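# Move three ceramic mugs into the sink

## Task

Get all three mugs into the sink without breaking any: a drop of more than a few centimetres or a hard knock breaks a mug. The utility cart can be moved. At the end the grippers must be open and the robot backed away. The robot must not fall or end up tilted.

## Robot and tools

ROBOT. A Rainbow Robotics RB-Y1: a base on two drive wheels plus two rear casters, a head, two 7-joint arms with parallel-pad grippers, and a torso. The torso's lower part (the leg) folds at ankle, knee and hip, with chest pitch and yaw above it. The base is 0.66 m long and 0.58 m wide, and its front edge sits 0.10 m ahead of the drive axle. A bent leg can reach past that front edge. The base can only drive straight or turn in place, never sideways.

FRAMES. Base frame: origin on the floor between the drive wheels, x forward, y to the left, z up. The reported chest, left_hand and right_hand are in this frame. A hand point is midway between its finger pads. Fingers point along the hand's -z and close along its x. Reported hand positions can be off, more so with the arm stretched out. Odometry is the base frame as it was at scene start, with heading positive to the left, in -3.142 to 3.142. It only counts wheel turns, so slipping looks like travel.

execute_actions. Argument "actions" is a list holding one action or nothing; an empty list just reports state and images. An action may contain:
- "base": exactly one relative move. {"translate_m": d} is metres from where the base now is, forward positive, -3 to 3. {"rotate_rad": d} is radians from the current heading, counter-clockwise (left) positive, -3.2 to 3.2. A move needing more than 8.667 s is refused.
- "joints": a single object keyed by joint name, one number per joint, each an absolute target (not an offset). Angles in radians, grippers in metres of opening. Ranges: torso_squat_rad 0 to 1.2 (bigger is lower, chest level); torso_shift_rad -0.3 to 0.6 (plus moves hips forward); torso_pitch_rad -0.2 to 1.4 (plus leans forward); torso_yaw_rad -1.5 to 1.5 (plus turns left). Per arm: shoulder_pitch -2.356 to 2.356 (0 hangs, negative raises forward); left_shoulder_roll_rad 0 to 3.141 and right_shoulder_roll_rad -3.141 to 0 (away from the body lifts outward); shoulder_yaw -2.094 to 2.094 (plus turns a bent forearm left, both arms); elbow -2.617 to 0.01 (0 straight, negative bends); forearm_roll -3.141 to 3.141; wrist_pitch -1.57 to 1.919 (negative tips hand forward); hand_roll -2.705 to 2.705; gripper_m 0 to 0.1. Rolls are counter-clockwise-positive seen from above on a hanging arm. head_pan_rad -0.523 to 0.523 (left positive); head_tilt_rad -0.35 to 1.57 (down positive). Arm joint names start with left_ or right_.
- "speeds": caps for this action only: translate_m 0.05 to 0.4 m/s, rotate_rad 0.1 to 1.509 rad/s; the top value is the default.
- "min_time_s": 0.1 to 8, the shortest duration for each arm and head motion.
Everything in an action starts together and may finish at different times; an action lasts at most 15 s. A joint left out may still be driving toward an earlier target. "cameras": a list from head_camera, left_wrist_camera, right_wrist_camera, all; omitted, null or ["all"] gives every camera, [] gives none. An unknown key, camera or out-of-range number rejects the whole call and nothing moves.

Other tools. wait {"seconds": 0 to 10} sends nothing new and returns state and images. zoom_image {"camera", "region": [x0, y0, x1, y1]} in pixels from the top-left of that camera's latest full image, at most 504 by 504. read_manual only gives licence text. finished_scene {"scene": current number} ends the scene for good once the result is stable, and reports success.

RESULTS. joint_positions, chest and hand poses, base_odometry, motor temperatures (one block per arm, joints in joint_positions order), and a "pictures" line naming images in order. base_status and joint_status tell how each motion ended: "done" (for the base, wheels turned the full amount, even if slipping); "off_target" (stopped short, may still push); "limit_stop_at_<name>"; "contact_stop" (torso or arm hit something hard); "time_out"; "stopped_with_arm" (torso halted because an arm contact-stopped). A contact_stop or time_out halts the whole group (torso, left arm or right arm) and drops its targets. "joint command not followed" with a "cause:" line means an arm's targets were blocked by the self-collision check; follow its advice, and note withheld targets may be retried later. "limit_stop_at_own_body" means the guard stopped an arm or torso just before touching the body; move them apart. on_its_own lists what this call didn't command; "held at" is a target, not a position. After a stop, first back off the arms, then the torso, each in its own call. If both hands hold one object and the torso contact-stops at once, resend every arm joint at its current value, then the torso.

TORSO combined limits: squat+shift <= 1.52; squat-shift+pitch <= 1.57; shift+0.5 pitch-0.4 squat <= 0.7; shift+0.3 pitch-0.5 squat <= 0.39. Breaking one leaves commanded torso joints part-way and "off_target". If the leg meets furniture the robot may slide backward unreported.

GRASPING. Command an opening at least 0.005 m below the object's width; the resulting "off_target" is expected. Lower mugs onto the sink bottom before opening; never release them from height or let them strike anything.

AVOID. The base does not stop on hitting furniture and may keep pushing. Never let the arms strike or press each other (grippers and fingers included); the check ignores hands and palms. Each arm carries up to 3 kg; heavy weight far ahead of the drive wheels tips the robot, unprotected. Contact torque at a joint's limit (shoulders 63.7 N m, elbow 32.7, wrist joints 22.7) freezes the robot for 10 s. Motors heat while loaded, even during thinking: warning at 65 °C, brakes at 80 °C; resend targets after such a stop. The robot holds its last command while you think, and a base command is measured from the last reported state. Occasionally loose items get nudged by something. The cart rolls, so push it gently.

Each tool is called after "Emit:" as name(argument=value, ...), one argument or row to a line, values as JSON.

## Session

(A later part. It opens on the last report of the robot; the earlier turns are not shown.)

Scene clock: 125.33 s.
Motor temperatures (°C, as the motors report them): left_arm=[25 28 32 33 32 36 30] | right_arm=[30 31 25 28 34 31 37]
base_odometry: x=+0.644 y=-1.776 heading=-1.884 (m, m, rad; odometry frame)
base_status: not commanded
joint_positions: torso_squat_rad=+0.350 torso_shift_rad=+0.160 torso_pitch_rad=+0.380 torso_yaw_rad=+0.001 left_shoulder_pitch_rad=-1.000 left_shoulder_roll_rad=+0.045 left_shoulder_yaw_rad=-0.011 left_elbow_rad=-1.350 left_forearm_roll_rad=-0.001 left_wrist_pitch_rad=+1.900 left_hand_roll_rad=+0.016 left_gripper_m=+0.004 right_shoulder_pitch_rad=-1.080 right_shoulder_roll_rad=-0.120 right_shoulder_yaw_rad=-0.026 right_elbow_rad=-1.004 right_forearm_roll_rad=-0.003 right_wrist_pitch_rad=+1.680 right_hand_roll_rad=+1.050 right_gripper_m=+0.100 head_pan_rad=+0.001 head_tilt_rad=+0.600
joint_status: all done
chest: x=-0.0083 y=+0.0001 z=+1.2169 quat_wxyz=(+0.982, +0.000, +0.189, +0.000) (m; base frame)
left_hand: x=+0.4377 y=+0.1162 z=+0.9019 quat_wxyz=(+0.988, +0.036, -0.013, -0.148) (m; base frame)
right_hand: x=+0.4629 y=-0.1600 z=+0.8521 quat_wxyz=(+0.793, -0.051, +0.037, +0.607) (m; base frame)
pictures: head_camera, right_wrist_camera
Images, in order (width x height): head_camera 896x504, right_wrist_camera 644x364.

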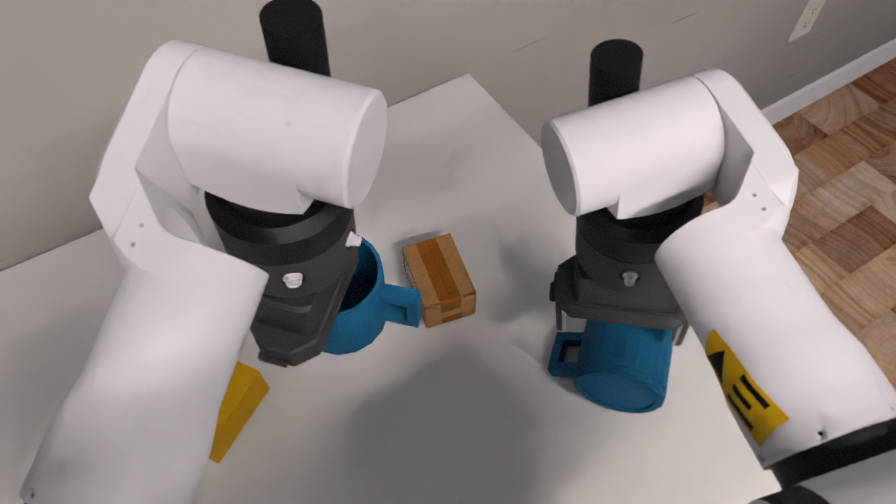

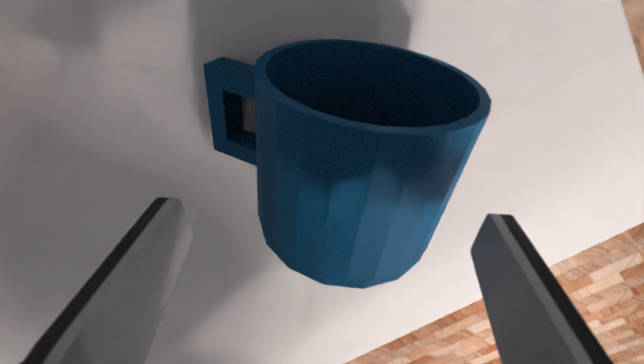

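Emit:
execute_actions(
  actions=[
    {"joints":{"right_shoulder_roll_rad":-0.145,"left_shoulder_pitch_rad":-1.2}},
  ],
  cameras=[],
)

Emit:
execute_actions(
  actions=[
    {"joints":{"torso_squat_rad":0.58}},
  ],
  cameras=["head_camera","right_wrist_camera"],
)

Scene clock: 130.03 s.
Motor temperatures (°C, as the motors report them): left_arm=[25 28 32 33 32 36 30] | right_arm=[30 31 25 29 34 31 37]
base_odometry: x=+0.644 y=-1.776 heading=-1.884 (m, m, rad; odometry frame)
base_status: not commanded
joint_positions: torso_squat_rad=+0.350 torso_shift_rad=+0.160 torso_pitch_rad=+0.380 torso_yaw_rad=+0.001 left_shoulder_pitch_rad=-1.200 left_shoulder_roll_rad=+0.045 left_shoulder_yaw_rad=-0.011 left_elbow_rad=-1.350 left_forearm_roll_rad=-0.001 left_wrist_pitch_rad=+1.900 left_hand_roll_rad=+0.016 left_gripper_m=+0.004 right_shoulder_pitch_rad=-1.080 right_shoulder_roll_rad=-0.145 right_shoulder_yaw_rad=-0.026 right_elbow_rad=-1.004 right_forearm_roll_rad=-0.003 right_wrist_pitch_rad=+1.680 right_hand_roll_rad=+1.050 right_gripper_m=+0.100 head_pan_rad=+0.001 head_tilt_rad=+0.600
joint_status: all done
chest: x=-0.0084 y=+0.0000 z=+1.2169 quat_wxyz=(+0.982, +0.000, +0.189, +0.000) (m; base frame)
left_hand: x=+0.4952 y=+0.0790 z=+0.9891 quat_wxyz=(+0.978, +0.037, -0.109, -0.175) (m; base frame)
right_hand: x=+0.4670 y=-0.1748 z=+0.8545 quat_wxyz=(+0.797, -0.060, +0.040, +0.600) (m; base frame)
pictures: none
No camera images: the call's "cameras" was empty. Leave "cameras" out to get every camera's image.

Scene clock: 131.60 s.
Motor temperatures (°C, as the motors report them): left_arm=[25 28 32 33 32 36 30] | right_arm=[30 31 25 29 34 31 37]
base_odometry: x=+0.644 y=-1.776 heading=-1.884 (m, m, rad; odometry frame)
base_status: not commanded
joint_positions: torso_squat_rad=+0.579 torso_shift_rad=+0.156 torso_pitch_rad=+0.373 torso_yaw_rad=+0.001 left_shoulder_pitch_rad=-1.200 left_shoulder_roll_rad=+0.045 left_shoulder_yaw_rad=-0.011 left_elbow_rad=-1.350 left_forearm_roll_rad=-0.001 left_wrist_pitch_rad=+1.900 left_hand_roll_rad=+0.016 left_gripper_m=+0.004 right_shoulder_pitch_rad=-1.082 right_shoulder_roll_rad=-0.145 right_shoulder_yaw_rad=-0.026 right_elbow_rad=-1.005 right_forearm_roll_rad=-0.003 right_wrist_pitch_rad=+1.680 right_hand_roll_rad=+1.050 right_gripper_m=+0.100 head_pan_rad=+0.001 head_tilt_rad=+0.600
joint_status: torso_squat_rad contact_stop (moved +0.228 of +0.230)
chest: x=-0.0244 y=-0.0003 z=+1.1476 quat_wxyz=(+0.983, +0.000, +0.186, +0.000) (m; base frame)
left_hand: x=+0.4807 y=+0.0788 z=+0.9232 quat_wxyz=(+0.977, +0.038, -0.112, -0.175) (m; base frame)
right_hand: x=+0.4548 y=-0.1748 z=+0.7899 quat_wxyz=(+0.797, -0.063, +0.036, +0.600) (m; base frame)
pictures: head_camera, right_wrist_camera
Images, in order (width x height): head_camera 896x504, right_wrist_camera 644x364.

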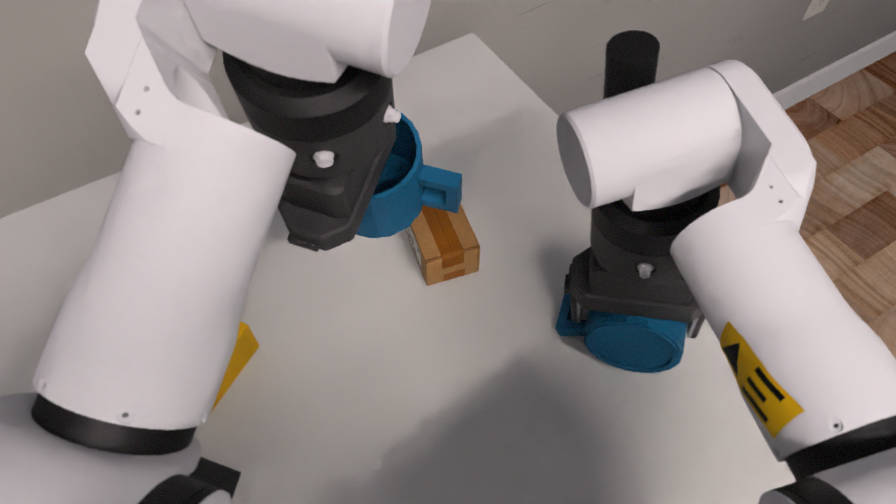

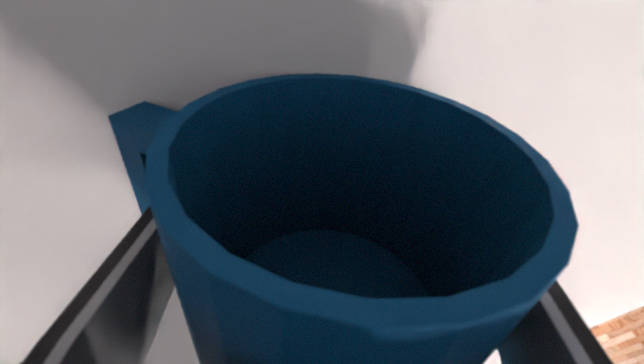

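Palm on the mug. Back off a touch and close.

Emit:
execute_actions(
  actions=[
    {"joints":{"torso_squat_rad":0.56,"right_gripper_m":0.04}},
  ],
  cameras=[],
)

Emit:
execute_actions(
  actions=[
    {"joints":{"torso_squat_rad":0.2,"torso_shift_rad":0.0,"torso_pitch_rad":0.3}},
  ],
  cameras=["head_camera"],
)

Scene clock: 135.43 s.
Motor temperatures (°C, as the motors report them): left_arm=[25 28 32 33 32 36 30] | right_arm=[30 31 25 28 34 31 37]
base_odometry: x=+0.644 y=-1.776 heading=-1.884 (m, m, rad; odometry frame)
base_status: not commanded
joint_positions: torso_squat_rad=+0.560 torso_shift_rad=+0.156 torso_pitch_rad=+0.375 torso_yaw_rad=+0.001 left_shoulder_pitch_rad=-1.200 left_shoulder_roll_rad=+0.045 left_shoulder_yaw_rad=-0.011 left_elbow_rad=-1.350 left_forearm_roll_rad=-0.001 left_wrist_pitch_rad=+1.900 left_hand_roll_rad=+0.016 left_gripper_m=+0.004 right_shoulder_pitch_rad=-1.080 right_shoulder_roll_rad=-0.145 right_shoulder_yaw_rad=-0.026 right_elbow_rad=-1.004 right_forearm_roll_rad=-0.003 right_wrist_pitch_rad=+1.680 right_hand_roll_rad=+1.050 right_gripper_m=+0.091 head_pan_rad=+0.001 head_tilt_rad=+0.600
joint_status: right_gripper_m off_target (ended at +0.091, target +0.040); the others done
chest: x=-0.0225 y=-0.0003 z=+1.1543 quat_wxyz=(+0.983, +0.000, +0.186, +0.000) (m; base frame)
left_hand: x=+0.4823 y=+0.0788 z=+0.9292 quat_wxyz=(+0.978, +0.038, -0.111, -0.175) (m; base frame)
right_hand: x=+0.4549 y=-0.1752 z=+0.7945 quat_wxyz=(+0.797, -0.062, +0.038, +0.600) (m; base frame)
pictures: none
No camera images: the call's "cameras" was empty. Leave "cameras" out to get every camera's image.

Scene clock: 137.47 s.
Motor temperatures (°C, as the motors report them): left_arm=[25 28 32 33 32 36 30] | right_arm=[30 31 25 28 34 31 37]
base_odometry: x=+0.644 y=-1.776 heading=-1.884 (m, m, rad; odometry frame)
base_status: not commanded
joint_positions: torso_squat_rad=+0.200 torso_shift_rad=+0.000 torso_pitch_rad=+0.300 torso_yaw_rad=+0.001 left_shoulder_pitch_rad=-1.200 left_shoulder_roll_rad=+0.045 left_shoulder_yaw_rad=-0.011 left_elbow_rad=-1.350 left_forearm_roll_rad=-0.001 left_wrist_pitch_rad=+1.900 left_hand_roll_rad=+0.016 left_gripper_m=+0.004 right_shoulder_pitch_rad=-1.080 right_shoulder_roll_rad=-0.145 right_shoulder_yaw_rad=-0.026 right_elbow_rad=-1.004 right_forearm_roll_rad=-0.003 right_wrist_pitch_rad=+1.680 right_hand_roll_rad=+1.050 right_gripper_m=+0.091 head_pan_rad=+0.001 head_tilt_rad=+0.600
joint_status: all done
chest: x=-0.1365 y=+0.0000 z=+1.2621 quat_wxyz=(+0.989, +0.000, +0.150, +0.000) (m; base frame)
left_hand: x=+0.3837 y=+0.0790 z=+1.0752 quat_wxyz=(+0.973, +0.044, -0.148, -0.173) (m; base frame)
right_hand: x=+0.3663 y=-0.1751 z=+0.9388 quat_wxyz=(+0.798, -0.084, +0.008, +0.597) (m; base frame)
pictures: head_camera
Images, in order (width x height): head_camera 896x504.

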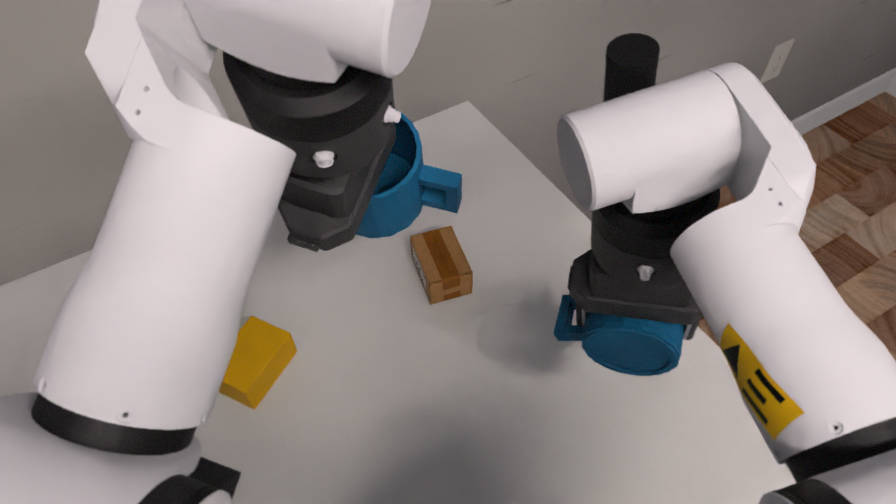

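Emit:
execute_actions(
  actions=[
    {"base":{"translate_m":-0.4}},
  ],
  cameras=[],
)

Emit:
execute_actions(
  actions=[
    {"base":{"rotate_rad":-2.483},"joints":{"head_tilt_rad":0.2}},
  ],
  cameras=[],
)

Emit:
execute_actions(
  actions=[
    {"base":{"translate_m":3.0}},
  ],
  cameras=["head_camera"],
)

Scene clock: 147.93 s.
Motor temperatures (°C, as the motors report them): left_arm=[26 28 32 33 32 36 30] | right_arm=[31 31 25 29 34 31 37]
base_odometry: x=+0.767 y=-1.396 heading=-1.883 (m, m, rad; odometry frame)
base_status: done
joint_positions: torso_squat_rad=+0.200 torso_shift_rad=+0.000 torso_pitch_rad=+0.300 torso_yaw_rad=+0.001 left_shoulder_pitch_rad=-1.200 left_shoulder_roll_rad=+0.045 left_shoulder_yaw_rad=-0.011 left_elbow_rad=-1.350 left_forearm_roll_rad=-0.001 left_wrist_pitch_rad=+1.900 left_hand_roll_rad=+0.016 left_gripper_m=+0.004 right_shoulder_pitch_rad=-1.079 right_shoulder_roll_rad=-0.145 right_shoulder_yaw_rad=-0.026 right_elbow_rad=-1.003 right_forearm_roll_rad=-0.003 right_wrist_pitch_rad=+1.680 right_hand_roll_rad=+1.050 right_gripper_m=+0.091 head_pan_rad=+0.001 head_tilt_rad=+0.600
joint_status: not commanded
chest: x=-0.1364 y=+0.0000 z=+1.2621 quat_wxyz=(+0.989, +0.000, +0.150, +0.000) (m; base frame)
left_hand: x=+0.3837 y=+0.0790 z=+1.0752 quat_wxyz=(+0.973, +0.044, -0.147, -0.173) (m; base frame)
right_hand: x=+0.3662 y=-0.1751 z=+0.9387 quat_wxyz=(+0.798, -0.084, +0.008, +0.597) (m; base frame)
pictures: none
No camera images: the call's "cameras" was empty. Leave "cameras" out to get every camera's image.

Scene clock: 152.70 s.
Motor temperatures (°C, as the motors report them): left_arm=[26 28 32 33 32 36 30] | right_arm=[31 31 25 29 34 31 37]
base_odometry: x=+0.767 y=-1.396 heading=+1.917 (m, m, rad; odometry frame)
base_status: done
joint_positions: torso_squat_rad=+0.200 torso_shift_rad=+0.000 torso_pitch_rad=+0.300 torso_yaw_rad=+0.001 left_shoulder_pitch_rad=-1.200 left_shoulder_roll_rad=+0.045 left_shoulder_yaw_rad=-0.011 left_elbow_rad=-1.350 left_forearm_roll_rad=-0.001 left_wrist_pitch_rad=+1.900 left_hand_roll_rad=+0.016 left_gripper_m=+0.004 right_shoulder_pitch_rad=-1.079 right_shoulder_roll_rad=-0.145 right_shoulder_yaw_rad=-0.026 right_elbow_rad=-1.003 right_forearm_roll_rad=-0.003 right_wrist_pitch_rad=+1.680 right_hand_roll_rad=+1.050 right_gripper_m=+0.091 head_pan_rad=+0.001 head_tilt_rad=+0.200
joint_status: all done
chest: x=-0.1364 y=+0.0000 z=+1.2621 quat_wxyz=(+0.989, +0.000, +0.150, +0.000) (m; base frame)
left_hand: x=+0.3837 y=+0.0790 z=+1.0752 quat_wxyz=(+0.973, +0.044, -0.147, -0.173) (m; base frame)
right_hand: x=+0.3662 y=-0.1751 z=+0.9387 quat_wxyz=(+0.798, -0.084, +0.008, +0.597) (m; base frame)
pictures: none
No camera images: the call's "cameras" was empty. Leave "cameras" out to get every camera's image.

Scene clock: 161.77 s.
Motor temperatures (°C, as the motors report them): left_arm=[26 28 32 33 32 36 30] | right_arm=[31 31 25 29 34 31 37]
base_odometry: x=-0.250 y=+1.426 heading=+1.917 (m, m, rad; odometry frame)
base_status: done
joint_positions: torso_squat_rad=+0.200 torso_shift_rad=+0.000 torso_pitch_rad=+0.300 torso_yaw_rad=+0.001 left_shoulder_pitch_rad=-1.200 left_shoulder_roll_rad=+0.045 left_shoulder_yaw_rad=-0.011 left_elbow_rad=-1.350 left_forearm_roll_rad=-0.001 left_wrist_pitch_rad=+1.900 left_hand_roll_rad=+0.016 left_gripper_m=+0.004 right_shoulder_pitch_rad=-1.079 right_shoulder_roll_rad=-0.145 right_shoulder_yaw_rad=-0.026 right_elbow_rad=-1.003 right_forearm_roll_rad=-0.003 right_wrist_pitch_rad=+1.680 right_hand_roll_rad=+1.050 right_gripper_m=+0.091 head_pan_rad=+0.001 head_tilt_rad=+0.200
joint_status: not commanded
chest: x=-0.1364 y=+0.0000 z=+1.2621 quat_wxyz=(+0.989, +0.000, +0.150, +0.000) (m; base frame)
left_hand: x=+0.3837 y=+0.0790 z=+1.0751 quat_wxyz=(+0.973, +0.044, -0.147, -0.173) (m; base frame)
right_hand: x=+0.3662 y=-0.1751 z=+0.9386 quat_wxyz=(+0.798, -0.084, +0.009, +0.597) (m; base frame)
pictures: head_camera
Images, in order (width x height): head_camera 896x504.

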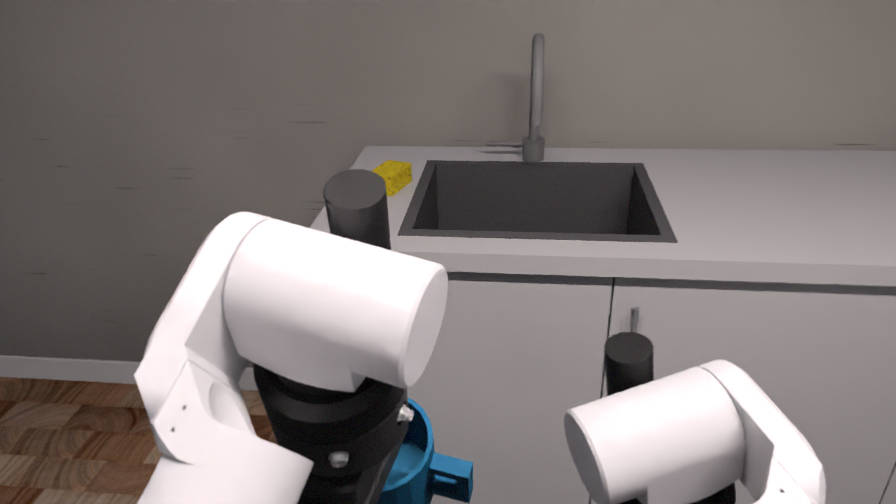

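Emit:
execute_actions(
  actions=[
    {"base":{"rotate_rad":-0.13},"joints":{"right_shoulder_pitch_rad":-1.3,"right_wrist_pitch_rad":1.9,"torso_squat_rad":0.05,"head_tilt_rad":0.6}},
  ],
  cameras=[],
)

Emit:
execute_actions(
  actions=[
    {"base":{"translate_m":0.8}},
  ],
  cameras=["head_camera"],
)

Scene clock: 168.57 s.
Motor temperatures (°C, as the motors report them): left_arm=[26 28 32 33 32 36 30] | right_arm=[31 31 25 29 34 31 37]
base_odometry: x=-0.250 y=+1.426 heading=+1.787 (m, m, rad; odometry frame)
base_status: done
joint_positions: torso_squat_rad=+0.050 torso_shift_rad=+0.000 torso_pitch_rad=+0.300 torso_yaw_rad=+0.001 left_shoulder_pitch_rad=-1.200 left_shoulder_roll_rad=+0.045 left_shoulder_yaw_rad=-0.011 left_elbow_rad=-1.350 left_forearm_roll_rad=-0.001 left_wrist_pitch_rad=+1.900 left_hand_roll_rad=+0.016 left_gripper_m=+0.004 right_shoulder_pitch_rad=-1.299 right_shoulder_roll_rad=-0.145 right_shoulder_yaw_rad=-0.026 right_elbow_rad=-1.004 right_forearm_roll_rad=-0.003 right_wrist_pitch_rad=+1.900 right_hand_roll_rad=+1.050 right_gripper_m=+0.091 head_pan_rad=+0.001 head_tilt_rad=+0.600
joint_status: all done
chest: x=-0.1363 y=+0.0000 z=+1.2752 quat_wxyz=(+0.989, +0.000, +0.150, +0.000) (m; base frame)
left_hand: x=+0.3837 y=+0.0791 z=+1.0881 quat_wxyz=(+0.973, +0.044, -0.147, -0.173) (m; base frame)
right_hand: x=+0.3853 y=-0.1448 z=+1.0521 quat_wxyz=(+0.786, -0.096, +0.018, +0.610) (m; base frame)
pictures: none
No camera images: the call's "cameras" was empty. Leave "cameras" out to get every camera's image.

Scene clock: 172.03 s.
Motor temperatures (°C, as the motors report them): left_arm=[26 28 32 33 32 36 30] | right_arm=[31 31 25 29 34 31 37]
base_odometry: x=-0.422 y=+2.208 heading=+1.787 (m, m, rad; odometry frame)
base_status: done
joint_positions: torso_squat_rad=+0.050 torso_shift_rad=+0.000 torso_pitch_rad=+0.300 torso_yaw_rad=+0.001 left_shoulder_pitch_rad=-1.200 left_shoulder_roll_rad=+0.045 left_shoulder_yaw_rad=-0.011 left_elbow_rad=-1.350 left_forearm_roll_rad=-0.001 left_wrist_pitch_rad=+1.900 left_hand_roll_rad=+0.016 left_gripper_m=+0.004 right_shoulder_pitch_rad=-1.299 right_shoulder_roll_rad=-0.145 right_shoulder_yaw_rad=-0.026 right_elbow_rad=-1.003 right_forearm_roll_rad=-0.003 right_wrist_pitch_rad=+1.900 right_hand_roll_rad=+1.050 right_gripper_m=+0.091 head_pan_rad=+0.001 head_tilt_rad=+0.600
joint_status: not commanded
chest: x=-0.1364 y=+0.0000 z=+1.2752 quat_wxyz=(+0.989, +0.000, +0.150, +0.000) (m; base frame)
left_hand: x=+0.3837 y=+0.0791 z=+1.0882 quat_wxyz=(+0.973, +0.044, -0.147, -0.173) (m; base frame)
right_hand: x=+0.3853 y=-0.1448 z=+1.0520 quat_wxyz=(+0.786, -0.096, +0.018, +0.610) (m; base frame)
pictures: head_camera
Images, in order (width x height): head_camera 896x504.

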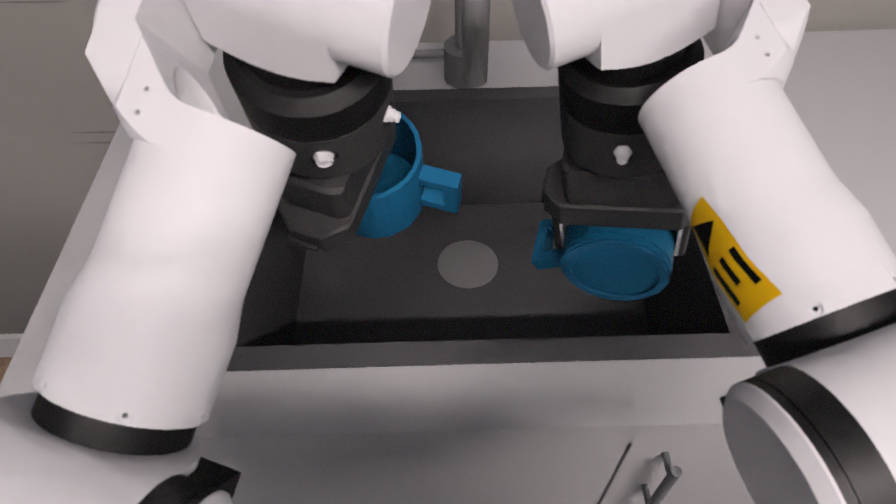

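Emit:
execute_actions(
  actions=[
    {"joints":{"torso_shift_rad":0.15,"torso_squat_rad":0.8}},
  ],
  cameras=["head_camera"],
)

Scene clock: 179.53 s.
Motor temperatures (°C, as the motors report them): left_arm=[26 28 32 33 32 36 30] | right_arm=[31 31 25 29 34 31 37]
base_odometry: x=-0.422 y=+2.208 heading=+1.787 (m, m, rad; odometry frame)
base_status: not commanded
joint_positions: torso_squat_rad=+0.800 torso_shift_rad=+0.150 torso_pitch_rad=+0.300 torso_yaw_rad=+0.001 left_shoulder_pitch_rad=-1.200 left_shoulder_roll_rad=+0.045 left_shoulder_yaw_rad=-0.011 left_elbow_rad=-1.350 left_forearm_roll_rad=-0.001 left_wrist_pitch_rad=+1.900 left_hand_roll_rad=+0.016 left_gripper_m=+0.004 right_shoulder_pitch_rad=-1.299 right_shoulder_roll_rad=-0.145 right_shoulder_yaw_rad=-0.026 right_elbow_rad=-1.003 right_forearm_roll_rad=-0.003 right_wrist_pitch_rad=+1.900 right_hand_roll_rad=+1.050 right_gripper_m=+0.091 head_pan_rad=+0.001 head_tilt_rad=+0.600
joint_status: all done
chest: x=-0.0635 y=+0.0000 z=+1.0583 quat_wxyz=(+0.989, +0.000, +0.150, +0.000) (m; base frame)
left_hand: x=+0.4566 y=+0.0790 z=+0.8713 quat_wxyz=(+0.973, +0.044, -0.147, -0.173) (m; base frame)
right_hand: x=+0.4581 y=-0.1448 z=+0.8352 quat_wxyz=(+0.786, -0.096, +0.018, +0.610) (m; base frame)
pictures: head_camera
Images, in order (width x height): head_camera 896x504.

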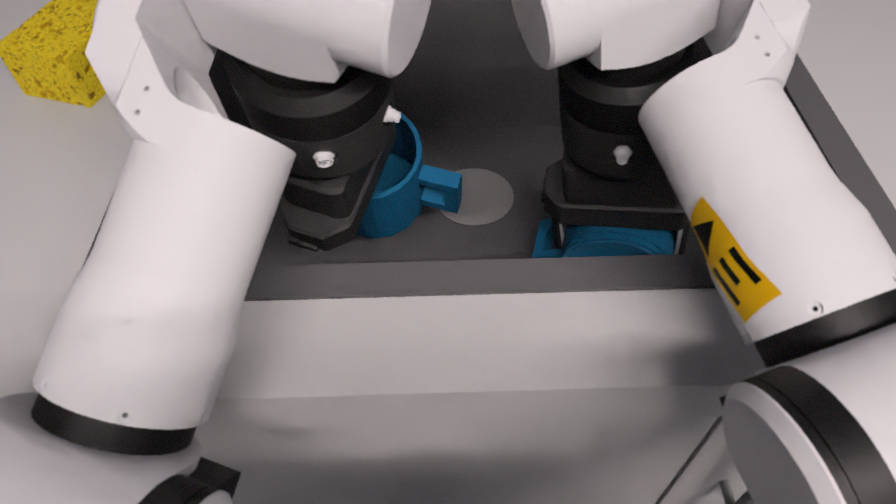

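Emit:
execute_actions(
  actions=[
    {"joints":{"torso_squat_rad":0.93}},
  ],
  cameras=["left_wrist_camera","right_wrist_camera"],
)

Scene clock: 193.47 s.
Motor temperatures (°C, as the motors report them): left_arm=[26 28 32 33 32 36 30] | right_arm=[31 31 25 29 34 31 37]
TORQUE FAULT: right_shoulder_pitch_rad reached its load limit. The robot stopped for 10 seconds, dropped its targets and accepts commands again. The stop added 9.5 s to the call and to motion_time.
base_odometry: x=-0.422 y=+2.208 heading=+1.787 (m, m, rad; odometry frame)
base_status: not commanded
joint_positions: torso_squat_rad=+0.892 torso_shift_rad=+0.148 torso_pitch_rad=+0.294 torso_yaw_rad=+0.000 left_shoulder_pitch_rad=-1.200 left_shoulder_roll_rad=+0.045 left_shoulder_yaw_rad=-0.011 left_elbow_rad=-1.350 left_forearm_roll_rad=-0.001 left_wrist_pitch_rad=+1.900 left_hand_roll_rad=+0.016 left_gripper_m=+0.004 right_shoulder_pitch_rad=-1.313 right_shoulder_roll_rad=-0.150 right_shoulder_yaw_rad=-0.027 right_elbow_rad=-1.006 right_forearm_roll_rad=-0.004 right_wrist_pitch_rad=+1.900 right_hand_roll_rad=+1.050 right_gripper_m=+0.091 head_pan_rad=+0.001 head_tilt_rad=+0.600
joint_status: torso_squat_rad contact_stop (moved +0.092 of +0.130)
on_its_own: torso_squat_rad is held at +0.892, not at your +0.930, since a contact_stop
chest: x=-0.0738 y=+0.0003 z=+1.0113 quat_wxyz=(+0.989, +0.000, +0.146, +0.000) (m; base frame)
left_hand: x=+0.4475 y=+0.0791 z=+0.8275 quat_wxyz=(+0.972, +0.044, -0.151, -0.173) (m; base frame)
right_hand: x=+0.4539 y=-0.1447 z=+0.7996 quat_wxyz=(+0.786, -0.103, +0.009, +0.609) (m; base frame)
pictures: left_wrist_camera, right_wrist_camera
Images, in order (width x height): left_wrist_camera 644x364, right_wrist_camera 644x364.

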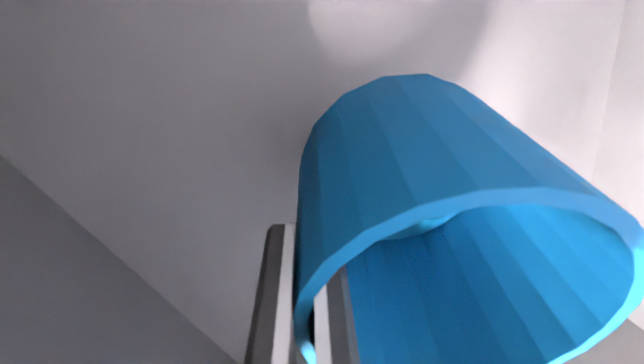

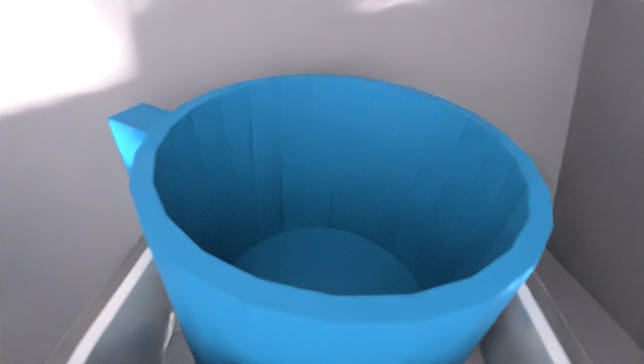

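Emit:
execute_actions(
  actions=[
    {"joints":{"left_gripper_m":0.05,"right_gripper_m":0.1}},
  ],
  cameras=[],
)

Emit:
execute_actions(
  actions=[
    {"joints":{"torso_squat_rad":0.3,"torso_shift_rad":0.0,"torso_pitch_rad":0.3}},
  ],
  cameras=["head_camera"],
)

Scene clock: 200.57 s.
Motor temperatures (°C, as the motors report them): left_arm=[26 28 32 33 32 36 30] | right_arm=[31 31 25 29 34 31 37]
base_odometry: x=-0.422 y=+2.208 heading=+1.787 (m, m, rad; odometry frame)
base_status: not commanded
joint_positions: torso_squat_rad=+0.892 torso_shift_rad=+0.148 torso_pitch_rad=+0.294 torso_yaw_rad=+0.000 left_shoulder_pitch_rad=-1.200 left_shoulder_roll_rad=+0.045 left_shoulder_yaw_rad=-0.011 left_elbow_rad=-1.350 left_forearm_roll_rad=-0.001 left_wrist_pitch_rad=+1.900 left_hand_roll_rad=+0.016 left_gripper_m=+0.050 right_shoulder_pitch_rad=-1.313 right_shoulder_roll_rad=-0.150 right_shoulder_yaw_rad=-0.027 right_elbow_rad=-1.006 right_forearm_roll_rad=-0.003 right_wrist_pitch_rad=+1.900 right_hand_roll_rad=+1.050 right_gripper_m=+0.100 head_pan_rad=+0.001 head_tilt_rad=+0.600
joint_status: all done
on_its_own: torso_squat_rad is held at +0.892, not at your +0.930, since a contact_stop
chest: x=-0.0738 y=+0.0003 z=+1.0113 quat_wxyz=(+0.989, +0.000, +0.146, +0.000) (m; base frame)
left_hand: x=+0.4476 y=+0.0790 z=+0.8277 quat_wxyz=(+0.972, +0.044, -0.151, -0.173) (m; base frame)
right_hand: x=+0.4539 y=-0.1447 z=+0.7996 quat_wxyz=(+0.786, -0.103, +0.009, +0.609) (m; base frame)
pictures: none
No camera images: the call's "cameras" was empty. Leave "cameras" out to get every camera's image.

Scene clock: 203.33 s.
Motor temperatures (°C, as the motors report them): left_arm=[26 28 32 33 32 36 30] | right_arm=[31 31 25 29 34 31 37]
base_odometry: x=-0.422 y=+2.208 heading=+1.787 (m, m, rad; odometry frame)
base_status: not commanded
joint_positions: torso_squat_rad=+0.300 torso_shift_rad=+0.000 torso_pitch_rad=+0.300 torso_yaw_rad=+0.000 left_shoulder_pitch_rad=-1.200 left_shoulder_roll_rad=+0.045 left_shoulder_yaw_rad=-0.011 left_elbow_rad=-1.350 left_forearm_roll_rad=-0.001 left_wrist_pitch_rad=+1.900 left_hand_roll_rad=+0.016 left_gripper_m=+0.050 right_shoulder_pitch_rad=-1.308 right_shoulder_roll_rad=-0.149 right_shoulder_yaw_rad=-0.027 right_elbow_rad=-1.005 right_forearm_roll_rad=-0.003 right_wrist_pitch_rad=+1.900 right_hand_roll_rad=+1.050 right_gripper_m=+0.100 head_pan_rad=+0.001 head_tilt_rad=+0.600
joint_status: all done
chest: x=-0.1366 y=+0.0001 z=+1.2448 quat_wxyz=(+0.989, +0.000, +0.149, +0.000) (m; base frame)
left_hand: x=+0.3836 y=+0.0789 z=+1.0581 quat_wxyz=(+0.973, +0.044, -0.148, -0.173) (m; base frame)
right_hand: x=+0.3881 y=-0.1452 z=+1.0269 quat_wxyz=(+0.786, -0.099, +0.013, +0.610) (m; base frame)
pictures: head_camera
Images, in order (width x height): head_camera 896x504.

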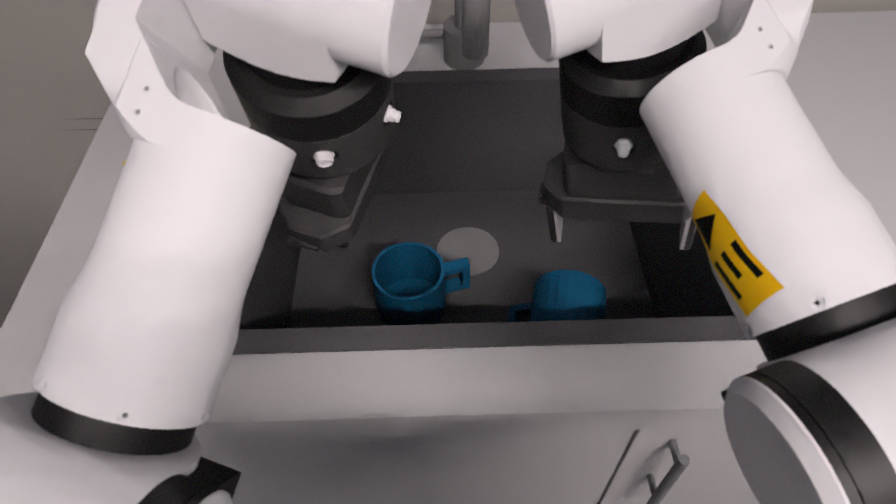

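Emit:
execute_actions(
  actions=[
    {"base":{"translate_m":-0.3}},
  ],
  cameras=[],
)

Emit:
execute_actions(
  actions=[
    {"base":{"rotate_rad":-2.8},"joints":{"left_shoulder_pitch_rad":-0.3,"left_elbow_rad":-2.0,"right_shoulder_pitch_rad":-1.15,"right_wrist_pitch_rad":1.75,"torso_squat_rad":0.35,"torso_pitch_rad":0.38,"head_tilt_rad":0.5}},
  ],
  cameras=[],
)

Emit:
execute_actions(
  actions=[
    {"base":{"translate_m":3.0}},
  ],
  cameras=[],
)

Emit:
execute_actions(
  actions=[
    {"base":{"translate_m":0.4}},
  ],
  cameras=["head_camera"],
)

Scene clock: 216.73 s.
Motor temperatures (°C, as the motors report them): left_arm=[26 28 32 33 32 36 30] | right_arm=[31 31 25 29 34 31 37]
base_odometry: x=-0.358 y=+1.915 heading=+1.786 (m, m, rad; odometry frame)
base_status: done
joint_positions: torso_squat_rad=+0.300 torso_shift_rad=+0.000 torso_pitch_rad=+0.300 torso_yaw_rad=+0.000 left_shoulder_pitch_rad=-1.200 left_shoulder_roll_rad=+0.045 left_shoulder_yaw_rad=-0.011 left_elbow_rad=-1.350 left_forearm_roll_rad=-0.001 left_wrist_pitch_rad=+1.900 left_hand_roll_rad=+0.016 left_gripper_m=+0.050 right_shoulder_pitch_rad=-1.308 right_shoulder_roll_rad=-0.149 right_shoulder_yaw_rad=-0.027 right_elbow_rad=-1.005 right_forearm_roll_rad=-0.004 right_wrist_pitch_rad=+1.900 right_hand_roll_rad=+1.050 right_gripper_m=+0.100 head_pan_rad=+0.001 head_tilt_rad=+0.600
joint_status: not commanded
chest: x=-0.1366 y=+0.0001 z=+1.2448 quat_wxyz=(+0.989, +0.000, +0.149, +0.000) (m; base frame)
left_hand: x=+0.3837 y=+0.0788 z=+1.0582 quat_wxyz=(+0.973, +0.044, -0.148, -0.173) (m; base frame)
right_hand: x=+0.3881 y=-0.1452 z=+1.0268 quat_wxyz=(+0.786, -0.099, +0.014, +0.610) (m; base frame)
pictures: none
No camera images: the call's "cameras" was empty. Leave "cameras" out to get every camera's image.

Scene clock: 221.77 s.
Motor temperatures (°C, as the motors report them): left_arm=[26 28 32 33 32 36 30] | right_arm=[31 31 25 29 34 31 37]
base_odometry: x=-0.358 y=+1.915 heading=-1.014 (m, m, rad; odometry frame)
base_status: done
joint_positions: torso_squat_rad=+0.350 torso_shift_rad=+0.000 torso_pitch_rad=+0.380 torso_yaw_rad=+0.001 left_shoulder_pitch_rad=-0.300 left_shoulder_roll_rad=+0.045 left_shoulder_yaw_rad=-0.011 left_elbow_rad=-2.000 left_forearm_roll_rad=-0.001 left_wrist_pitch_rad=+1.900 left_hand_roll_rad=+0.016 left_gripper_m=+0.050 right_shoulder_pitch_rad=-1.150 right_shoulder_roll_rad=-0.148 right_shoulder_yaw_rad=-0.027 right_elbow_rad=-1.005 right_forearm_roll_rad=-0.003 right_wrist_pitch_rad=+1.750 right_hand_roll_rad=+1.050 right_gripper_m=+0.100 head_pan_rad=+0.001 head_tilt_rad=+0.500
joint_status: all done
chest: x=-0.1132 y=+0.0000 z=+1.2254 quat_wxyz=(+0.982, +0.000, +0.189, +0.000) (m; base frame)
left_hand: x=+0.1727 y=+0.1998 z=+0.8458 quat_wxyz=(+0.999, +0.010, -0.002, -0.049) (m; base frame)
right_hand: x=+0.3739 y=-0.1670 z=+0.8943 quat_wxyz=(+0.794, -0.065, +0.043, +0.604) (m; base frame)
pictures: none
No camera images: the call's "cameras" was empty. Leave "cameras" out to get every camera's image.

Scene clock: 230.63 s.
Motor temperatures (°C, as the motors report them): left_arm=[25 28 32 33 32 36 30] | right_arm=[31 31 25 29 34 31 37]
base_odometry: x=+1.228 y=-0.632 heading=-1.014 (m, m, rad; odometry frame)
base_status: done
joint_positions: torso_squat_rad=+0.350 torso_shift_rad=+0.000 torso_pitch_rad=+0.380 torso_yaw_rad=+0.001 left_shoulder_pitch_rad=-0.300 left_shoulder_roll_rad=+0.045 left_shoulder_yaw_rad=-0.011 left_elbow_rad=-2.000 left_forearm_roll_rad=-0.001 left_wrist_pitch_rad=+1.900 left_hand_roll_rad=+0.016 left_gripper_m=+0.050 right_shoulder_pitch_rad=-1.150 right_shoulder_roll_rad=-0.148 right_shoulder_yaw_rad=-0.027 right_elbow_rad=-1.005 right_forearm_roll_rad=-0.003 right_wrist_pitch_rad=+1.750 right_hand_roll_rad=+1.050 right_gripper_m=+0.100 head_pan_rad=+0.001 head_tilt_rad=+0.500
joint_status: not commanded
chest: x=-0.1132 y=+0.0000 z=+1.2254 quat_wxyz=(+0.982, +0.000, +0.189, +0.000) (m; base frame)
left_hand: x=+0.1728 y=+0.1998 z=+0.8458 quat_wxyz=(+0.999, +0.010, -0.002, -0.049) (m; base frame)
right_hand: x=+0.3739 y=-0.1670 z=+0.8943 quat_wxyz=(+0.794, -0.065, +0.042, +0.604) (m; base frame)
pictures: none
No camera images: the call's "cameras" was empty. Leave "cameras" out to get every camera's image.

Scene clock: 233.10 s.
Motor temperatures (°C, as the motors report them): left_arm=[25 28 32 33 32 36 30] | right_arm=[31 31 25 29 34 31 37]
base_odometry: x=+1.440 y=-0.971 heading=-1.014 (m, m, rad; odometry frame)
base_status: done
joint_positions: torso_squat_rad=+0.350 torso_shift_rad=+0.000 torso_pitch_rad=+0.380 torso_yaw_rad=+0.001 left_shoulder_pitch_rad=-0.300 left_shoulder_roll_rad=+0.045 left_shoulder_yaw_rad=-0.011 left_elbow_rad=-2.000 left_forearm_roll_rad=-0.001 left_wrist_pitch_rad=+1.900 left_hand_roll_rad=+0.016 left_gripper_m=+0.050 right_shoulder_pitch_rad=-1.150 right_shoulder_roll_rad=-0.148 right_shoulder_yaw_rad=-0.027 right_elbow_rad=-1.005 right_forearm_roll_rad=-0.003 right_wrist_pitch_rad=+1.750 right_hand_roll_rad=+1.050 right_gripper_m=+0.100 head_pan_rad=+0.001 head_tilt_rad=+0.500
joint_status: not commanded
chest: x=-0.1132 y=+0.0000 z=+1.2254 quat_wxyz=(+0.982, +0.000, +0.189, +0.000) (m; base frame)
left_hand: x=+0.1728 y=+0.1998 z=+0.8458 quat_wxyz=(+0.999, +0.010, -0.002, -0.049) (m; base frame)
right_hand: x=+0.3740 y=-0.1670 z=+0.8943 quat_wxyz=(+0.794, -0.065, +0.042, +0.604) (m; base frame)
pictures: head_camera
Images, in order (width x height): head_camera 896x504.

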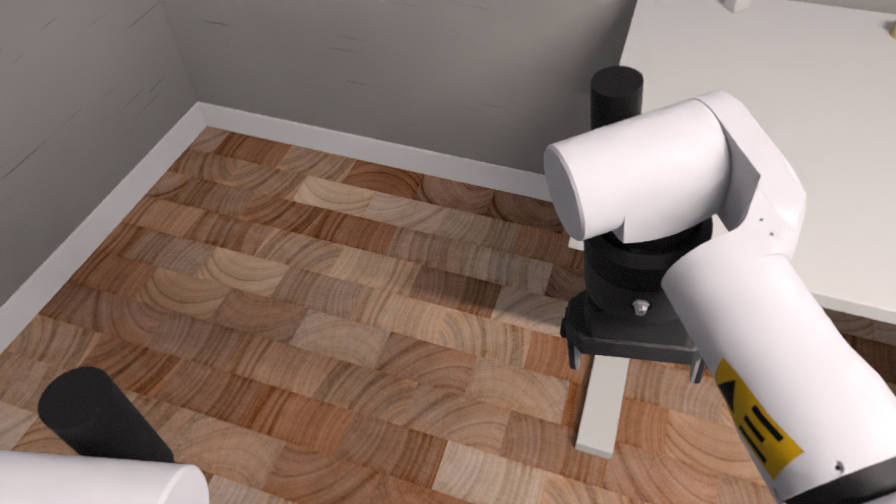

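Table is closer/further right than predicted. Turn right to see.

Emit:
execute_actions(
  actions=[
    {"base":{"rotate_rad":-0.45}},
  ],
  cameras=["head_camera"],
)

Scene clock: 237.97 s.
Motor temperatures (°C, as the motors report them): left_arm=[25 28 32 33 32 36 30] | right_arm=[31 31 25 29 34 31 37]
base_odometry: x=+1.440 y=-0.971 heading=-1.464 (m, m, rad; odometry frame)
base_status: done
joint_positions: torso_squat_rad=+0.350 torso_shift_rad=+0.000 torso_pitch_rad=+0.380 torso_yaw_rad=+0.001 left_shoulder_pitch_rad=-0.300 left_shoulder_roll_rad=+0.045 left_shoulder_yaw_rad=-0.011 left_elbow_rad=-2.000 left_forearm_roll_rad=-0.001 left_wrist_pitch_rad=+1.900 left_hand_roll_rad=+0.016 left_gripper_m=+0.050 right_shoulder_pitch_rad=-1.150 right_shoulder_roll_rad=-0.148 right_shoulder_yaw_rad=-0.027 right_elbow_rad=-1.005 right_forearm_roll_rad=-0.003 right_wrist_pitch_rad=+1.750 right_hand_roll_rad=+1.050 right_gripper_m=+0.100 head_pan_rad=+0.001 head_tilt_rad=+0.500
joint_status: not commanded
chest: x=-0.1132 y=+0.0000 z=+1.2254 quat_wxyz=(+0.982, +0.000, +0.189, +0.000) (m; base frame)
left_hand: x=+0.1728 y=+0.1998 z=+0.8458 quat_wxyz=(+0.999, +0.010, -0.002, -0.049) (m; base frame)
right_hand: x=+0.3740 y=-0.1670 z=+0.8943 quat_wxyz=(+0.794, -0.065, +0.042, +0.604) (m; base frame)
pictures: head_camera
Images, in order (width x height): head_camera 896x504.

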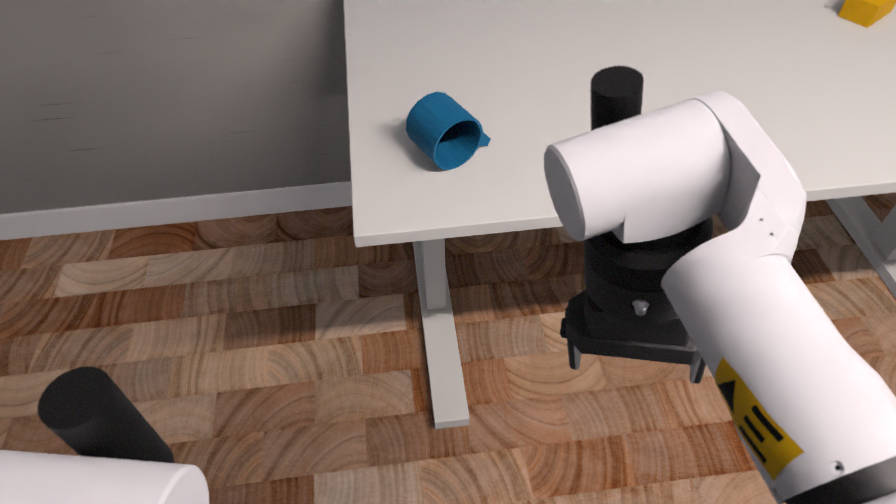

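Emit:
execute_actions(
  actions=[
    {"base":{"translate_m":0.44},"joints":{"torso_yaw_rad":0.34,"right_hand_roll_rad":1.5,"head_tilt_rad":0.7}},
  ],
  cameras=["head_camera","right_wrist_camera"],
)

Scene clock: 246.40 s.
Motor temperatures (°C, as the motors report them): left_arm=[25 28 32 33 32 36 30] | right_arm=[31 31 25 29 34 31 37]
base_odometry: x=+1.487 y=-1.409 heading=-1.464 (m, m, rad; odometry frame)
base_status: done
joint_positions: torso_squat_rad=+0.350 torso_shift_rad=+0.000 torso_pitch_rad=+0.380 torso_yaw_rad=+0.340 left_shoulder_pitch_rad=-0.300 left_shoulder_roll_rad=+0.045 left_shoulder_yaw_rad=-0.011 left_elbow_rad=-2.000 left_forearm_roll_rad=-0.001 left_wrist_pitch_rad=+1.900 left_hand_roll_rad=+0.016 left_gripper_m=+0.050 right_shoulder_pitch_rad=-1.150 right_shoulder_roll_rad=-0.148 right_shoulder_yaw_rad=-0.027 right_elbow_rad=-1.005 right_forearm_roll_rad=-0.003 right_wrist_pitch_rad=+1.750 right_hand_roll_rad=+1.500 right_gripper_m=+0.100 head_pan_rad=+0.001 head_tilt_rad=+0.700
joint_status: all done
chest: x=-0.1132 y=+0.0001 z=+1.2254 quat_wxyz=(+0.968, +0.032, +0.186, +0.166) (m; base frame)
left_hand: x=+0.0895 y=+0.3238 z=+0.8791 quat_wxyz=(+0.991, +0.073, +0.003, +0.108) (m; base frame)
right_hand: x=+0.3951 y=+0.0341 z=+0.8859 quat_wxyz=(+0.513, -0.022, -0.001, +0.858) (m; base frame)
pictures: head_camera, right_wrist_camera
Images, in order (width x height): head_camera 896x504, right_wrist_camera 644x364.

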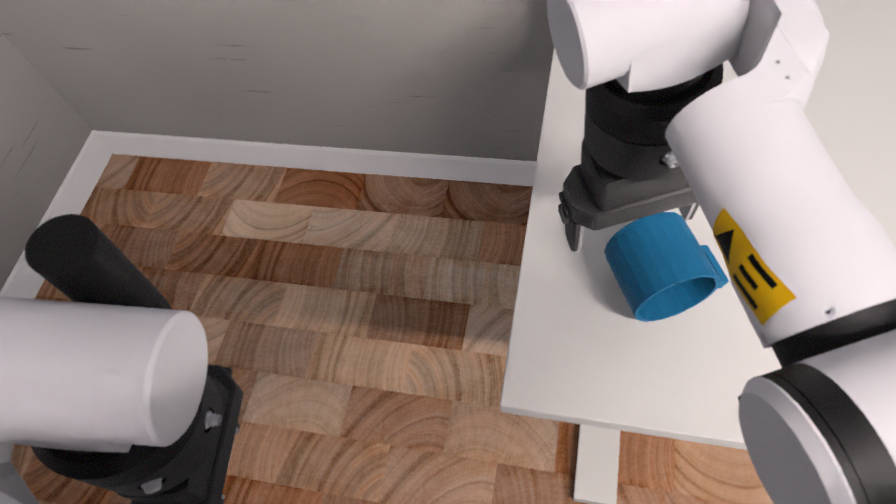

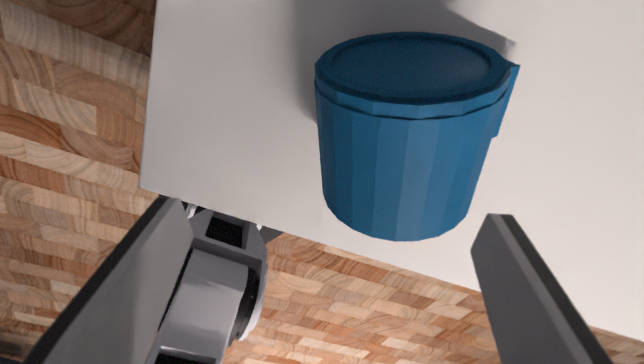

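Emit:
execute_actions(
  actions=[
    {"joints":{"torso_yaw_rad":0.25,"right_hand_roll_rad":1.59,"torso_squat_rad":0.45}},
  ],
  cameras=["right_wrist_camera"],
)

Scene clock: 255.80 s.
Motor temperatures (°C, as the motors report them): left_arm=[25 28 32 33 32 36 30] | right_arm=[31 31 25 29 34 31 37]
base_odometry: x=+1.487 y=-1.409 heading=-1.464 (m, m, rad; odometry frame)
base_status: not commanded
joint_positions: torso_squat_rad=+0.450 torso_shift_rad=+0.000 torso_pitch_rad=+0.380 torso_yaw_rad=+0.250 left_shoulder_pitch_rad=-0.300 left_shoulder_roll_rad=+0.045 left_shoulder_yaw_rad=-0.011 left_elbow_rad=-2.000 left_forearm_roll_rad=-0.001 left_wrist_pitch_rad=+1.900 left_hand_roll_rad=+0.016 left_gripper_m=+0.050 right_shoulder_pitch_rad=-1.150 right_shoulder_roll_rad=-0.148 right_shoulder_yaw_rad=-0.027 right_elbow_rad=-1.005 right_forearm_roll_rad=-0.003 right_wrist_pitch_rad=+1.750 right_hand_roll_rad=+1.590 right_gripper_m=+0.100 head_pan_rad=+0.001 head_tilt_rad=+0.700
joint_status: all done
chest: x=-0.1132 y=+0.0001 z=+1.1982 quat_wxyz=(+0.974, +0.024, +0.187, +0.122) (m; base frame)
left_hand: x=+0.1153 y=+0.2940 z=+0.8416 quat_wxyz=(+0.996, +0.057, +0.001, +0.067) (m; base frame)
right_hand: x=+0.3957 y=-0.0198 z=+0.8584 quat_wxyz=(+0.510, -0.030, +0.015, +0.860) (m; base frame)
pictures: right_wrist_camera
Images, in order (width x height): right_wrist_camera 644x364.

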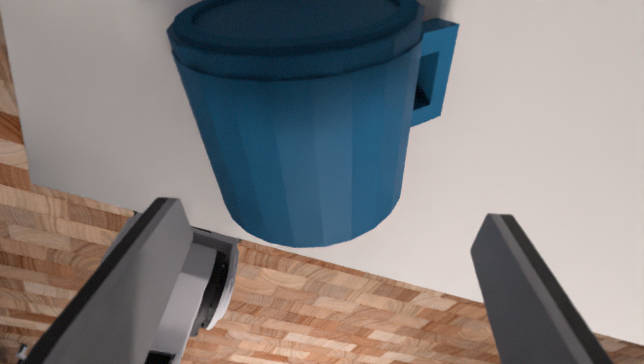

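Emit:
execute_actions(
  actions=[
    {"joints":{"torso_yaw_rad":0.275,"torso_shift_rad":0.03}},
  ],
  cameras=[],
)

Emit:
execute_actions(
  actions=[
    {"joints":{"torso_squat_rad":0.63}},
  ],
  cameras=["right_wrist_camera"],
)

Scene clock: 260.73 s.
Motor temperatures (°C, as the motors report them): left_arm=[25 28 32 33 32 36 30] | right_arm=[31 31 25 29 34 31 37]
base_odometry: x=+1.487 y=-1.409 heading=-1.464 (m, m, rad; odometry frame)
base_status: not commanded
joint_positions: torso_squat_rad=+0.450 torso_shift_rad=+0.030 torso_pitch_rad=+0.380 torso_yaw_rad=+0.275 left_shoulder_pitch_rad=-0.300 left_shoulder_roll_rad=+0.045 left_shoulder_yaw_rad=-0.011 left_elbow_rad=-2.000 left_forearm_roll_rad=-0.001 left_wrist_pitch_rad=+1.900 left_hand_roll_rad=+0.016 left_gripper_m=+0.050 right_shoulder_pitch_rad=-1.150 right_shoulder_roll_rad=-0.148 right_shoulder_yaw_rad=-0.027 right_elbow_rad=-1.005 right_forearm_roll_rad=-0.003 right_wrist_pitch_rad=+1.750 right_hand_roll_rad=+1.590 right_gripper_m=+0.100 head_pan_rad=+0.001 head_tilt_rad=+0.700
joint_status: all done
chest: x=-0.0942 y=+0.0001 z=+1.1979 quat_wxyz=(+0.973, +0.026, +0.187, +0.135) (m; base frame)
left_hand: x=+0.1273 y=+0.3025 z=+0.8440 quat_wxyz=(+0.995, +0.061, +0.002, +0.078) (m; base frame)
right_hand: x=+0.4149 y=-0.0048 z=+0.8579 quat_wxyz=(+0.500, -0.027, +0.011, +0.866) (m; base frame)
pictures: none
No camera images: the call's "cameras" was empty. Leave "cameras" out to get every camera's image.

Scene clock: 262.10 s.
Motor temperatures (°C, as the motors report them): left_arm=[25 28 32 33 32 36 30] | right_arm=[31 31 25 29 34 31 37]
base_odometry: x=+1.487 y=-1.409 heading=-1.464 (m, m, rad; odometry frame)
base_status: not commanded
joint_positions: torso_squat_rad=+0.630 torso_shift_rad=+0.030 torso_pitch_rad=+0.380 torso_yaw_rad=+0.275 left_shoulder_pitch_rad=-0.300 left_shoulder_roll_rad=+0.045 left_shoulder_yaw_rad=-0.011 left_elbow_rad=-2.000 left_forearm_roll_rad=-0.001 left_wrist_pitch_rad=+1.900 left_hand_roll_rad=+0.016 left_gripper_m=+0.050 right_shoulder_pitch_rad=-1.150 right_shoulder_roll_rad=-0.148 right_shoulder_yaw_rad=-0.027 right_elbow_rad=-1.005 right_forearm_roll_rad=-0.004 right_wrist_pitch_rad=+1.750 right_hand_roll_rad=+1.590 right_gripper_m=+0.100 head_pan_rad=+0.001 head_tilt_rad=+0.700
joint_status: all done
chest: x=-0.0962 y=+0.0001 z=+1.1332 quat_wxyz=(+0.973, +0.026, +0.187, +0.135) (m; base frame)
left_hand: x=+0.1253 y=+0.3025 z=+0.7794 quat_wxyz=(+0.995, +0.061, +0.002, +0.078) (m; base frame)
right_hand: x=+0.4129 y=-0.0048 z=+0.7934 quat_wxyz=(+0.500, -0.027, +0.011, +0.866) (m; base frame)
pictures: right_wrist_camera
Images, in order (width x height): right_wrist_camera 644x364.

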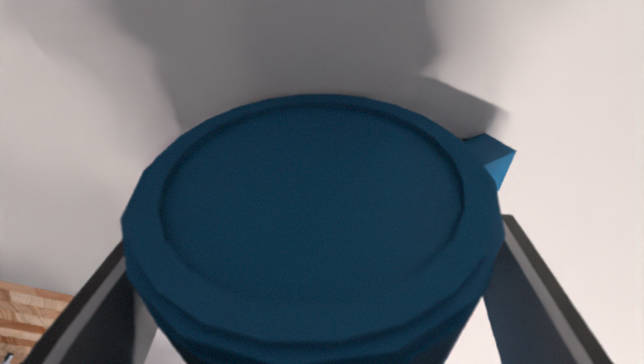

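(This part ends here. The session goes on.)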